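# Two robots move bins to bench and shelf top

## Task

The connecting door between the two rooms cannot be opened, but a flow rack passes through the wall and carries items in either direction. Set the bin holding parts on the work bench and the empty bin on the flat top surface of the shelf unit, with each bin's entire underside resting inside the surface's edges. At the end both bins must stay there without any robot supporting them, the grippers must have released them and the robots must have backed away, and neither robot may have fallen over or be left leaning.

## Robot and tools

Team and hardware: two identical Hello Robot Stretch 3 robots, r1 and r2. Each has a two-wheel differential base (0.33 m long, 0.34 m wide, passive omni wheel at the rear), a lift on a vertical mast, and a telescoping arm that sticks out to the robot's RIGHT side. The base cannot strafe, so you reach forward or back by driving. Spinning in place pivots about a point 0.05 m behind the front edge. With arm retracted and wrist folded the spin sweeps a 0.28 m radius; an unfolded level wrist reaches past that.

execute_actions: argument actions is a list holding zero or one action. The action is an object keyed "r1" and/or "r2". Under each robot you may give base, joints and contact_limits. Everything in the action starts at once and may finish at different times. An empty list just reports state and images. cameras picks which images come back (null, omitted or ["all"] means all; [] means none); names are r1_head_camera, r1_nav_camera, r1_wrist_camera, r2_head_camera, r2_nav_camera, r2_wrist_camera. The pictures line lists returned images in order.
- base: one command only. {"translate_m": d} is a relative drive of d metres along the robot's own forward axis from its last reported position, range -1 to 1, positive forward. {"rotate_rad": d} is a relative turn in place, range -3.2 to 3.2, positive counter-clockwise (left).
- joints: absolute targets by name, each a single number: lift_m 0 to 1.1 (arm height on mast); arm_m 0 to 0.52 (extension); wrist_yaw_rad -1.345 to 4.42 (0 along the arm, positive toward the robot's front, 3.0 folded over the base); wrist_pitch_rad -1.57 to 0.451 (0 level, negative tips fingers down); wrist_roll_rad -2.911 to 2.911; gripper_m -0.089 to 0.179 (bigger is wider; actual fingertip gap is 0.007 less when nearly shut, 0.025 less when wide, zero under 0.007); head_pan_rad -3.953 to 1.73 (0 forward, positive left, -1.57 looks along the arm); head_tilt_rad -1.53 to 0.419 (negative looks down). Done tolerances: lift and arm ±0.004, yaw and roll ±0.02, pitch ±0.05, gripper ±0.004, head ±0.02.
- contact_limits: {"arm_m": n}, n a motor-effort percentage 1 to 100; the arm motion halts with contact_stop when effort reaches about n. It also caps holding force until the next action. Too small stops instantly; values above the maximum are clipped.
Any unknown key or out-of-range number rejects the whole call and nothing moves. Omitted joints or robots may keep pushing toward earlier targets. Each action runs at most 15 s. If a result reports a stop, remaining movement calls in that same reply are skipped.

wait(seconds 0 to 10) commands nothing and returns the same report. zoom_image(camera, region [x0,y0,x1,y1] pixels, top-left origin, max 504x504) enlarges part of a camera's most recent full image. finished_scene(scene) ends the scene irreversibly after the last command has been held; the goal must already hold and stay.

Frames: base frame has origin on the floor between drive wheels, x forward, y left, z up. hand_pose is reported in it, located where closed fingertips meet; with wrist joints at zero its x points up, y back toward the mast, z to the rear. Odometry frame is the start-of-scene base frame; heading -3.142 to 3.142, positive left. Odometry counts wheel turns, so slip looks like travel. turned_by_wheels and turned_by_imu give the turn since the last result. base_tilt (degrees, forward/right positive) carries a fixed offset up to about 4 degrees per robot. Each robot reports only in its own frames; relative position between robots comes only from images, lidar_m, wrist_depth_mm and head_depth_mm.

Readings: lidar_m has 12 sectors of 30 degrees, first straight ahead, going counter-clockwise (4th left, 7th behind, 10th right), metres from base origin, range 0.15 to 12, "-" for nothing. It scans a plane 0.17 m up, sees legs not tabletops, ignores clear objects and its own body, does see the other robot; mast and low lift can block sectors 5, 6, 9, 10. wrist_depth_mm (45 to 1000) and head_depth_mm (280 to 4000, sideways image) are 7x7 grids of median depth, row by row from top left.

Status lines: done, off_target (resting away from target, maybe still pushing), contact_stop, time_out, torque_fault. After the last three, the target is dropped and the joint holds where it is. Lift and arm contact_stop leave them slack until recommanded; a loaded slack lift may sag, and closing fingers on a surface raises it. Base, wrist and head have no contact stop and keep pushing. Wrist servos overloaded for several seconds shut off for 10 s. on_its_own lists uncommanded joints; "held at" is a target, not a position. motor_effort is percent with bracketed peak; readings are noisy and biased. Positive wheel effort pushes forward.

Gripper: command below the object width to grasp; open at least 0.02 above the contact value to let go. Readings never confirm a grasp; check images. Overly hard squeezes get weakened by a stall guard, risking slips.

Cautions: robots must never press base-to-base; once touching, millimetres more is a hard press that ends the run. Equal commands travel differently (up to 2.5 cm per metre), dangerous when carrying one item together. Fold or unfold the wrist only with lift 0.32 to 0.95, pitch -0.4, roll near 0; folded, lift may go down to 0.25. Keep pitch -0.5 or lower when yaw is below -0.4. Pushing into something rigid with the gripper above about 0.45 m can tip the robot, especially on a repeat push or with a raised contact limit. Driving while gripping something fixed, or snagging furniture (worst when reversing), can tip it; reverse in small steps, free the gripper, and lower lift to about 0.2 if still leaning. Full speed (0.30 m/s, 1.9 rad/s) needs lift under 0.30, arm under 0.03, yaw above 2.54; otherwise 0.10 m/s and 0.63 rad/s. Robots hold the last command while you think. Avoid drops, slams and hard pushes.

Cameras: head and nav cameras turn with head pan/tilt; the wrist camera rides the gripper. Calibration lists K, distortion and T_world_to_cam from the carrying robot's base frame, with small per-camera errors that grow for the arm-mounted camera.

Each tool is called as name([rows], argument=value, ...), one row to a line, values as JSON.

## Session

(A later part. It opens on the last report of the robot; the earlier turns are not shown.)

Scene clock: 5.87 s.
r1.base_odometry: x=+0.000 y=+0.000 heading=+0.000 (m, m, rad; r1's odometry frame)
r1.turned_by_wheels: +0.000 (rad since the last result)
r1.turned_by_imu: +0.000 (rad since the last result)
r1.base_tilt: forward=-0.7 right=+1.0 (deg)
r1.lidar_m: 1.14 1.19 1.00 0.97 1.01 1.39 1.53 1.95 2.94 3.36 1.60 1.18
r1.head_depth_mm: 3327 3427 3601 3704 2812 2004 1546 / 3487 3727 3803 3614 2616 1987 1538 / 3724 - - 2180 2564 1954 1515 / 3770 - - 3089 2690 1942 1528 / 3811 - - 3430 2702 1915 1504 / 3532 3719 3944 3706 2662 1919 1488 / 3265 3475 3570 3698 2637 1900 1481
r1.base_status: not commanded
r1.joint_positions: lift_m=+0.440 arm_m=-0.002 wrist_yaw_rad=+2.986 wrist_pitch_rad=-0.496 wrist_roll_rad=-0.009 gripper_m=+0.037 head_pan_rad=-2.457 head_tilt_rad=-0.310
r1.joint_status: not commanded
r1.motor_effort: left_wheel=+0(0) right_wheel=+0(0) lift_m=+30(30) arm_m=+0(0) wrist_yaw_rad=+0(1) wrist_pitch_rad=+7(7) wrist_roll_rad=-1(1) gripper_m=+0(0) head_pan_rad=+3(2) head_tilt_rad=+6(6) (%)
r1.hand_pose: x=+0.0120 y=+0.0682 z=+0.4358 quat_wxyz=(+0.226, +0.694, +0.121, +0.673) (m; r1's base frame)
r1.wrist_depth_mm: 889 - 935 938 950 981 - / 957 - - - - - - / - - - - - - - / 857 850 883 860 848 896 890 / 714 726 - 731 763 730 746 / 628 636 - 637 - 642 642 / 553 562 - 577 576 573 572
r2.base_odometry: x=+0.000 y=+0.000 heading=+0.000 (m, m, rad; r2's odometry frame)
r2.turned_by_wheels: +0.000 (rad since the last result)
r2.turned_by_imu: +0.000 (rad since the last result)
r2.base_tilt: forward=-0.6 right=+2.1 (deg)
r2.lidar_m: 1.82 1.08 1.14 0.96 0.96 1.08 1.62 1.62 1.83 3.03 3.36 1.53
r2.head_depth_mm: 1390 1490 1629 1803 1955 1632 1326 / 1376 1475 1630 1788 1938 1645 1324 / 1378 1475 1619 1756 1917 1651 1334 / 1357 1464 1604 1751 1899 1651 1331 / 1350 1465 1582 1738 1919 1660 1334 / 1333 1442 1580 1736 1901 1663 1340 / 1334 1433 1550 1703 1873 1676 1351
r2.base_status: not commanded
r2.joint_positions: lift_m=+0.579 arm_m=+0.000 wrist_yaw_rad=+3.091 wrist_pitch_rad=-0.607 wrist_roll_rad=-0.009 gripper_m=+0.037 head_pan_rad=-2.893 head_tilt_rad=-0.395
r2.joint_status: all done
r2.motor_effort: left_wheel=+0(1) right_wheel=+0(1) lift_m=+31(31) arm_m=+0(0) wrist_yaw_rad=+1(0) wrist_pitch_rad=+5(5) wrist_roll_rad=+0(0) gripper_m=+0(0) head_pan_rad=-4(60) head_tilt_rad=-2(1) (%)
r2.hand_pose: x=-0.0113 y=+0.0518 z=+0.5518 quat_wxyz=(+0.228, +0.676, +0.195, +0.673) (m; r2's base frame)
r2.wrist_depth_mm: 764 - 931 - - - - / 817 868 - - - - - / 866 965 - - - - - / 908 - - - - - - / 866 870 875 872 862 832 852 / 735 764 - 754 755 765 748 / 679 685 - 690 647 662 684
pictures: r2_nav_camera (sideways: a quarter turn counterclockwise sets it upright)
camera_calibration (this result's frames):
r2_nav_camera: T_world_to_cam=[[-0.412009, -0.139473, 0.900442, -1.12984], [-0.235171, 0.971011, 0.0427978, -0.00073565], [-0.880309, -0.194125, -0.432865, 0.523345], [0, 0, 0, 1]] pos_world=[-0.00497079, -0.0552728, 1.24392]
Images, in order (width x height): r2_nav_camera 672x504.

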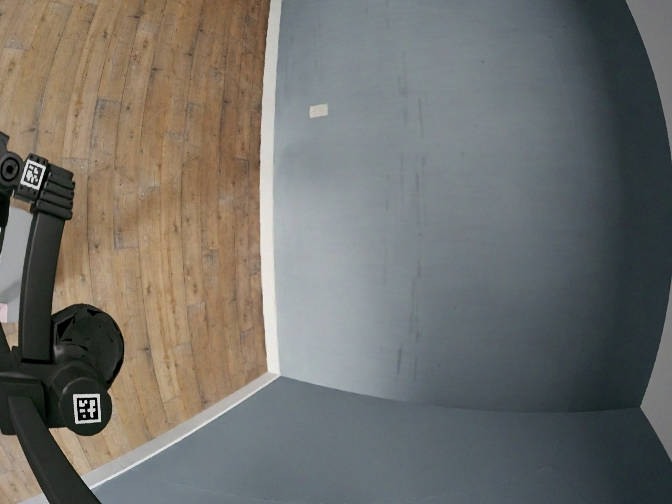

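execute_actions([
  {"r1":{"base":{"rotate_rad":-2.4},"joints":{"lift_m":0.27,"head_pan_rad":0,"head_tilt_rad":-0.5}},"r2":{"base":{"rotate_rad":0.3},"joints":{"lift_m":0.27,"wrist_pitch_rad":-0.4,"head_pan_rad":0,"head_tilt_rad":-0.5}}},
], cameras=[])

execute_actions([
  {"r1":{"base":{"translate_m":1.0}},"r2":{"base":{"translate_m":0.55}}},
], cameras=[])

execute_actions([
  {"r1":{"base":{"translate_m":0.6}},"r2":{"base":{"rotate_rad":1.57},"joints":{"head_pan_rad":-1.2,"head_tilt_rad":-0.8}}},
], cameras=[])

execute_actions([
  {"r1":{"base":{"rotate_rad":0.83},"joints":{"head_pan_rad":-1.2,"head_tilt_rad":-0.7}}},
], cameras=["r1_nav_camera","r2_nav_camera","r1_head_camera","r2_head_camera"])

Scene clock: 11.17 s.
r1.base_odometry: x=+0.000 y=+0.000 heading=-2.400 (m, m, rad; r1's odometry frame)
r1.turned_by_wheels: -2.400 (rad since the last result)
r1.turned_by_imu: -2.371 (rad since the last result)
r1.base_tilt: forward=-0.7 right=+1.0 (deg)
r1.lidar_m: 1.96 3.37 2.40 1.34 1.14 1.14 1.14 0.97 0.97 1.11 1.53 2.53
r1.head_depth_mm: 3347 3567 3529 2764 2115 1626 1331 / 3617 3765 2221 2705 2069 1620 1321 / 3863 - 2211 2869 2057 1592 1317 / - - 3196 2852 2033 1597 1310 / 3654 3927 3853 2831 2024 1590 1308 / 3344 3604 3698 2777 2004 1584 1292 / 3080 3303 3495 2723 1988 1563 1280
r1.base_status: done
r1.joint_positions: lift_m=+0.270 arm_m=-0.002 wrist_yaw_rad=+2.986 wrist_pitch_rad=-0.497 wrist_roll_rad=-0.009 gripper_m=+0.037 head_pan_rad=-0.007 head_tilt_rad=-0.495
r1.joint_status: all done
r1.motor_effort: left_wheel=+0(11) right_wheel=-1(8) lift_m=+22(24) arm_m=+0(0) wrist_yaw_rad=+1(1) wrist_pitch_rad=+7(7) wrist_roll_rad=+0(0) gripper_m=+1(1) head_pan_rad=+3(31) head_tilt_rad=-3(22) (%)
r1.hand_pose: x=+0.0120 y=+0.0681 z=+0.2656 quat_wxyz=(+0.227, +0.694, +0.121, +0.673) (m; r1's base frame)
r1.wrist_depth_mm: 910 - - - - - - / 889 893 935 960 979 994 - / 713 730 741 734 758 746 757 / 606 602 606 597 615 608 626 / 502 526 - 523 532 520 520 / - - - - - 446 456 / - - - - 395 401 402
r2.base_odometry: x=+0.000 y=+0.000 heading=+0.300 (m, m, rad; r2's odometry frame)
r2.turned_by_wheels: +0.300 (rad since the last result)
r2.turned_by_imu: +0.304 (rad since the last result)
r2.base_tilt: forward=-0.6 right=+2.0 (deg)
r2.lidar_m: 1.32 1.08 1.00 0.96 0.99 1.36 1.62 1.67 2.29 3.36 1.97 1.54
r2.head_depth_mm: 2716 2942 3222 2548 1884 1497 1244 / 2673 2935 3217 2573 1875 1493 1251 / 2671 2911 3206 2563 1894 1516 1256 / 2686 2910 3255 2546 1917 1508 1255 / 2642 2949 3264 2591 1927 1524 1259 / 2639 2949 3187 1497 1372 1491 1265 / 2623 2875 2807 1535 1879 1537 1262
r2.base_status: done
r2.joint_positions: lift_m=+0.270 arm_m=+0.000 wrist_yaw_rad=+3.091 wrist_pitch_rad=-0.420 wrist_roll_rad=-0.009 gripper_m=+0.037 head_pan_rad=-0.007 head_tilt_rad=-0.494
r2.joint_status: all done
r2.motor_effort: left_wheel=-1(4) right_wheel=+2(4) lift_m=+23(25) arm_m=+0(0) wrist_yaw_rad=+1(1) wrist_pitch_rad=+10(9) wrist_roll_rad=+0(0) gripper_m=+0(0) head_pan_rad=+5(63) head_tilt_rad=-3(19) (%)
r2.hand_pose: x=-0.0100 y=+0.0792 z=+0.2826 quat_wxyz=(+0.164, +0.692, +0.131, +0.691) (m; r2's base frame)
r2.wrist_depth_mm: 828 - 890 916 957 953 - / 873 908 916 984 - - - / 941 962 - - - 982 994 / 786 767 756 763 746 728 712 / 610 611 - 601 608 606 600 / 510 512 - 509 514 496 495 / 447 - - - 433 430 430
pictures: none
No camera images: the call's "cameras" was empty. Leave "cameras" out to get every camera's image.

Scene clock: 16.17 s.
r1.base_odometry: x=-0.737 y=-0.676 heading=-2.400 (m, m, rad; r1's odometry frame)
r1.turned_by_wheels: +0.000 (rad since the last result)
r1.turned_by_imu: -0.002 (rad since the last result)
r1.base_tilt: forward=-0.6 right=+0.9 (deg)
r1.lidar_m: 1.82 1.98 2.67 2.21 1.88 1.87 1.96 1.67 1.66 1.27 2.91 0.99
r1.head_depth_mm: 2668 2776 2911 1224 1122 1490 1297 / 2868 3040 3110 1206 1990 1619 1323 / 3108 3311 1989 1311 2037 1602 1314 / 3146 3453 1940 2342 2049 1588 1300 / 2890 3129 1764 2523 2024 1594 1301 / 2664 2853 1811 2749 2016 1566 1293 / 2454 2626 2753 2471 1994 1563 1287
r1.base_status: done
r1.joint_positions: lift_m=+0.270 arm_m=-0.002 wrist_yaw_rad=+2.986 wrist_pitch_rad=-0.497 wrist_roll_rad=-0.009 gripper_m=+0.037 head_pan_rad=-0.007 head_tilt_rad=-0.495
r1.joint_status: not commanded
r1.motor_effort: left_wheel=+1(11) right_wheel=-1(5) lift_m=+22(22) arm_m=+0(0) wrist_yaw_rad=+0(1) wrist_pitch_rad=+7(7) wrist_roll_rad=+0(1) gripper_m=+0(1) head_pan_rad=+3(2) head_tilt_rad=-2(2) (%)
r1.hand_pose: x=+0.0120 y=+0.0681 z=+0.2656 quat_wxyz=(+0.227, +0.694, +0.121, +0.673) (m; r1's base frame)
r1.wrist_depth_mm: - - - - - - - / 937 912 965 976 944 960 - / 730 728 734 746 748 745 756 / 600 599 598 612 609 609 619 / 504 531 - 535 536 521 521 / - - - - - 449 454 / - - - - 390 398 398
r2.base_odometry: x=+0.525 y=+0.162 heading=+0.300 (m, m, rad; r2's odometry frame)
r2.turned_by_wheels: +0.000 (rad since the last result)
r2.turned_by_imu: +0.000 (rad since the last result)
r2.base_tilt: forward=-0.6 right=+2.1 (deg)
r2.lidar_m: 2.57 0.57 1.00 0.96 0.99 1.36 2.17 2.25 3.05 3.36 1.16 1.37
r2.head_depth_mm: 2228 2431 2671 2524 1880 1493 1238 / 2186 2396 2692 2558 1898 1508 1242 / 2175 2406 2657 2554 1903 1500 1244 / 2187 2385 2655 2569 1895 1505 1251 / 2198 2408 2681 2603 1932 1527 1253 / 2173 2402 2680 2605 1865 1261 1234 / 2174 2415 2615 2522 965 868 832
r2.base_status: done
r2.joint_positions: lift_m=+0.270 arm_m=+0.000 wrist_yaw_rad=+3.091 wrist_pitch_rad=-0.420 wrist_roll_rad=-0.009 gripper_m=+0.037 head_pan_rad=-0.007 head_tilt_rad=-0.495
r2.joint_status: not commanded
r2.motor_effort: left_wheel=-1(7) right_wheel=+2(8) lift_m=+23(23) arm_m=+0(0) wrist_yaw_rad=+1(0) wrist_pitch_rad=+10(10) wrist_roll_rad=+0(0) gripper_m=-1(0) head_pan_rad=+5(5) head_tilt_rad=-3(4) (%)
r2.hand_pose: x=-0.0100 y=+0.0792 z=+0.2826 quat_wxyz=(+0.164, +0.692, +0.131, +0.691) (m; r2's base frame)
r2.wrist_depth_mm: 814 - 857 878 922 963 - / 890 - 953 967 - - - / 919 941 - - - 980 901 / 769 778 743 751 733 722 518 / 625 602 - 611 594 602 547 / 505 505 - 517 518 492 494 / 452 - - - 436 431 429
pictures: none
No camera images: the call's "cameras" was empty. Leave "cameras" out to get every camera's image.

Scene clock: 19.80 s.
r1.base_odometry: x=-1.180 y=-1.081 heading=-2.400 (m, m, rad; r1's odometry frame)
r1.turned_by_wheels: +0.000 (rad since the last result)
r1.turned_by_imu: -0.001 (rad since the last result)
r1.base_tilt: forward=-0.7 right=+0.9 (deg)
r1.lidar_m: 1.33 1.40 2.25 2.57 2.31 2.31 2.45 2.08 1.46 2.36 0.52 1.16
r1.head_depth_mm: 2254 2358 2519 1225 795 675 1256 / 2442 2601 2764 1206 781 694 1317 / 2601 2834 2994 1198 821 1473 1319 / 2681 2930 3115 1166 850 1558 1316 / 2443 2643 2726 1162 951 1572 1301 / 2230 2433 2540 1134 1913 1569 1291 / 2079 2216 2362 1204 1998 1552 1286
r1.base_status: done
r1.joint_positions: lift_m=+0.270 arm_m=-0.002 wrist_yaw_rad=+2.986 wrist_pitch_rad=-0.497 wrist_roll_rad=-0.009 gripper_m=+0.037 head_pan_rad=-0.007 head_tilt_rad=-0.495
r1.joint_status: not commanded
r1.motor_effort: left_wheel=+1(11) right_wheel=-1(4) lift_m=+22(22) arm_m=+1(1) wrist_yaw_rad=+1(0) wrist_pitch_rad=+7(7) wrist_roll_rad=+0(0) gripper_m=+0(1) head_pan_rad=+3(2) head_tilt_rad=-2(2) (%)
r1.hand_pose: x=+0.0120 y=+0.0681 z=+0.2656 quat_wxyz=(+0.227, +0.694, +0.121, +0.673) (m; r1's base frame)
r1.wrist_depth_mm: - - - - - - - / 926 886 937 962 946 999 - / 729 726 740 743 749 753 748 / 587 594 598 599 606 618 615 / 504 518 - 528 537 510 528 / - - - - - 456 453 / - - - - 394 393 400
r2.base_odometry: x=+0.525 y=+0.162 heading=+1.870 (m, m, rad; r2's odometry frame)
r2.turned_by_wheels: +1.570 (rad since the last result)
r2.turned_by_imu: +1.580 (rad since the last result)
r2.base_tilt: forward=-0.6 right=+2.1 (deg)
r2.lidar_m: 0.96 0.99 1.33 2.17 2.24 3.05 3.36 1.16 1.35 2.58 0.57 1.00
r2.head_depth_mm: 2195 2478 2145 1741 1456 1261 1101 / 2293 2543 2161 1754 1470 1262 1115 / 2337 2579 2162 1758 1471 1266 1137 / 2339 2622 1037 1176 1409 1271 1113 / 1890 2071 1102 1028 1047 1253 1124 / 1533 1668 1131 1005 1480 1290 1129 / 1320 1426 1197 1018 1506 1291 1127
r2.base_status: done
r2.joint_positions: lift_m=+0.270 arm_m=+0.000 wrist_yaw_rad=+3.091 wrist_pitch_rad=-0.419 wrist_roll_rad=-0.009 gripper_m=+0.037 head_pan_rad=-1.193 head_tilt_rad=-0.790
r2.joint_status: all done
r2.motor_effort: left_wheel=-1(6) right_wheel=+2(8) lift_m=+23(23) arm_m=+0(0) wrist_yaw_rad=+0(0) wrist_pitch_rad=+10(10) wrist_roll_rad=+1(0) gripper_m=+0(0) head_pan_rad=-4(60) head_tilt_rad=-6(36) (%)
r2.hand_pose: x=-0.0100 y=+0.0792 z=+0.2827 quat_wxyz=(+0.164, +0.692, +0.131, +0.691) (m; r2's base frame)
r2.wrist_depth_mm: - - - - - - 942 / - - - - - - - / - - - - - 955 927 / 768 752 755 757 755 732 724 / 600 616 - 611 586 602 594 / 516 506 - 522 514 507 500 / 456 - - - 427 425 429
pictures: none
No camera images: the call's "cameras" was empty. Leave "cameras" out to get every camera's image.

Scene clock: 21.57 s.
r1.base_odometry: x=-1.180 y=-1.081 heading=-1.570 (m, m, rad; r1's odometry frame)
r1.turned_by_wheels: +0.830 (rad since the last result)
r1.turned_by_imu: +0.818 (rad since the last result)
r1.base_tilt: forward=-0.6 right=+0.9 (deg)
r1.lidar_m: 2.24 2.34 2.38 2.31 2.41 2.15 1.46 1.48 2.55 0.52 1.22 1.41
r1.head_depth_mm: 1976 2200 1175 868 690 766 1143 / 2082 2292 1163 827 687 1390 1159 / 2154 2402 1154 774 724 1382 1184 / 2250 2570 1142 792 743 1381 1170 / 2386 2631 1131 800 1544 1371 1171 / 2467 2736 1117 836 1592 1368 1165 / 2574 2838 1098 860 1622 1361 1162
r1.base_status: done
r1.joint_positions: lift_m=+0.270 arm_m=-0.002 wrist_yaw_rad=+2.986 wrist_pitch_rad=-0.497 wrist_roll_rad=-0.009 gripper_m=+0.037 head_pan_rad=-1.193 head_tilt_rad=-0.692
r1.joint_status: all done
r1.motor_effort: left_wheel=-1(8) right_wheel=+2(10) lift_m=+22(22) arm_m=+0(0) wrist_yaw_rad=+1(1) wrist_pitch_rad=+7(7) wrist_roll_rad=+0(0) gripper_m=+1(1) head_pan_rad=-2(28) head_tilt_rad=-4(25) (%)
r1.hand_pose: x=+0.0120 y=+0.0681 z=+0.2656 quat_wxyz=(+0.227, +0.694, +0.121, +0.673) (m; r1's base frame)
r1.wrist_depth_mm: - - - - - - - / 944 918 920 952 960 972 - / 715 729 744 737 753 750 751 / 596 593 596 608 610 608 623 / 505 520 - 531 535 519 516 / - - - - - 447 451 / - - - - 395 394 396
r2.base_odometry: x=+0.525 y=+0.162 heading=+1.870 (m, m, rad; r2's odometry frame)
r2.turned_by_wheels: +0.000 (rad since the last result)
r2.turned_by_imu: +0.000 (rad since the last result)
r2.base_tilt: forward=-0.7 right=+1.9 (deg)
r2.lidar_m: 0.96 0.99 1.34 2.17 2.24 3.03 3.36 1.16 1.35 2.58 0.57 1.00
r2.head_depth_mm: 2188 2442 2118 1741 1459 1254 1103 / 2276 2575 2132 1744 1468 1265 1114 / 2384 2589 2137 1749 1471 1267 1136 / 2353 2604 1037 1171 1417 1277 1115 / 1874 2072 1096 1025 1051 1254 1128 / 1517 1673 1131 1009 1490 1286 1131 / 1319 1424 1200 1025 1495 1294 1134
r2.base_status: not commanded
r2.joint_positions: lift_m=+0.270 arm_m=+0.000 wrist_yaw_rad=+3.091 wrist_pitch_rad=-0.419 wrist_roll_rad=-0.009 gripper_m=+0.037 head_pan_rad=-1.193 head_tilt_rad=-0.790
r2.joint_status: not commanded
r2.motor_effort: left_wheel=-1(0) right_wheel=+2(2) lift_m=+23(23) arm_m=+0(0) wrist_yaw_rad=+1(1) wrist_pitch_rad=+10(10) wrist_roll_rad=+0(0) gripper_m=+0(0) head_pan_rad=-4(5) head_tilt_rad=-7(6) (%)
r2.hand_pose: x=-0.0100 y=+0.0792 z=+0.2827 quat_wxyz=(+0.164, +0.692, +0.131, +0.691) (m; r2's base frame)
r2.wrist_depth_mm: - - - - - - 990 / - - - - - - - / - - - - - 948 906 / 757 766 742 749 772 747 735 / 620 607 - 613 595 608 583 / 512 504 - 511 509 499 488 / 446 - - - 429 432 426
pictures: r1_head_camera (sideways: a quarter turn clockwise sets it upright), r1_nav_camera (sideways: a quarter turn counterclockwise sets it upright), r2_head_camera (sideways: a quarter turn clockwise sets it upright), r2_nav_camera (sideways: a quarter turn counterclockwise sets it upright)
camera_calibration (this result's frames):
r1_head_camera: T_world_to_cam=[[-0.277298, 0.571459, -0.77236, 1.02462], [0.924881, 0.376474, -0.0535089, 0.0649063], [0.260195, -0.729179, -0.632927, 0.781866], [0, 0, 0, 1]] pos_world=[0.0206573, -0.039845, 1.28972]
r1_nav_camera: T_world_to_cam=[[0.219648, -0.61385, 0.75825, -0.943212], [-0.924197, -0.379839, -0.039783, 0.106509], [0.312434, -0.692034, -0.650749, 0.79447], [0, 0, 0, 1]] pos_world=[0.0573912, 0.0112664, 1.23643]
r2_head_camera: T_world_to_cam=[[-0.251416, 0.692475, -0.676216, 0.903931], [0.928255, 0.370372, 0.0341535, -0.049404], [0.274102, -0.619115, -0.735911, 0.913296], [0, 0, 0, 1]] pos_world=[0.0227856, -0.0422161, 1.28504]
r2_nav_camera: T_world_to_cam=[[0.306907, -0.681604, 0.664247, -0.826317], [-0.926246, -0.374365, 0.0438129, 0.00218092], [0.218808, -0.628703, -0.746228, 0.924297], [0, 0, 0, 1]] pos_world=[0.0533788, 0.0187041, 1.23852]
Images, in order (width x height): r1_head_camera 896x504, r1_nav_camera 672x504, r2_head_camera 896x504, r2_nav_camera 672x504.

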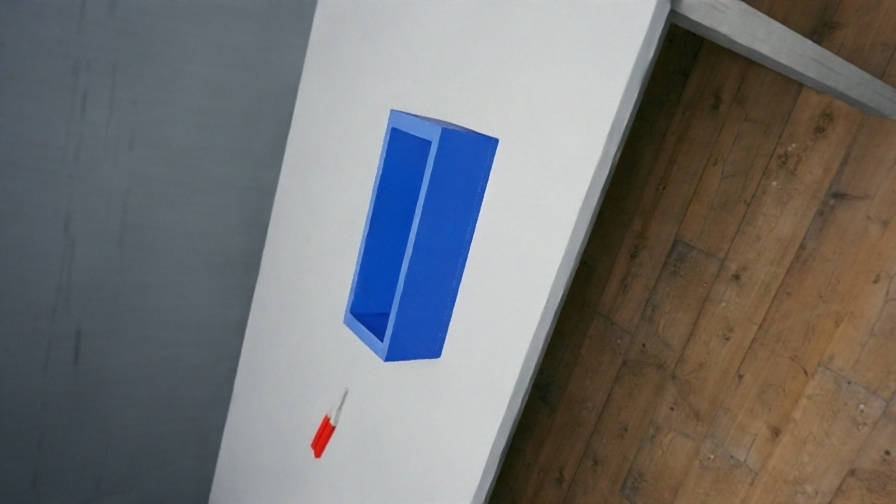

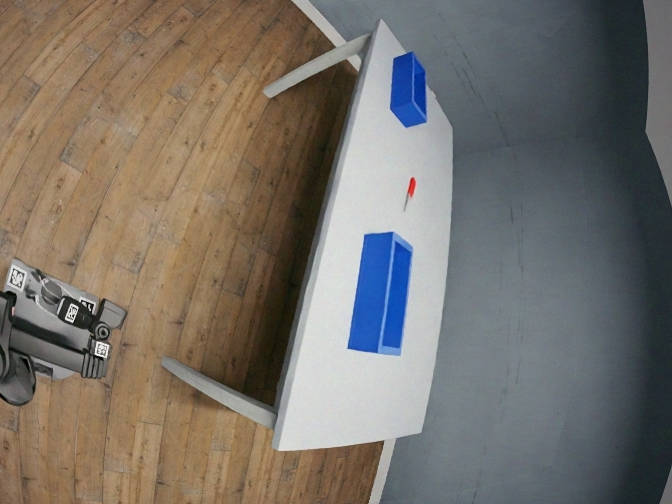

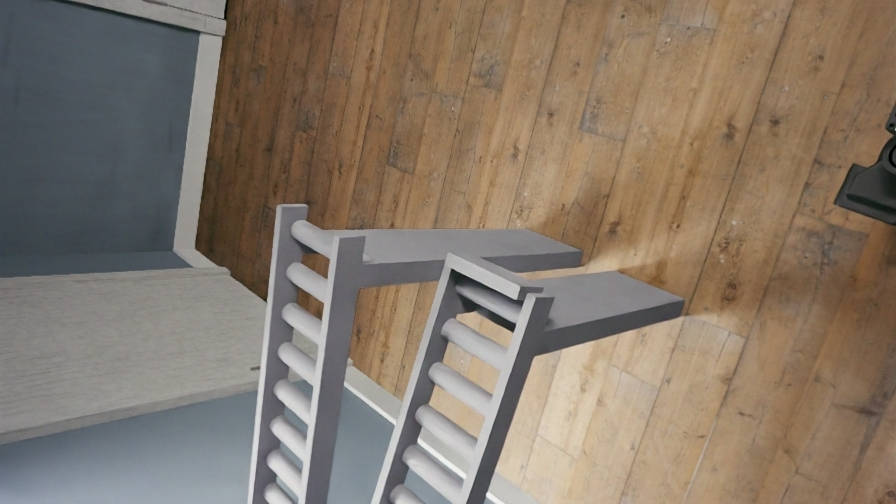

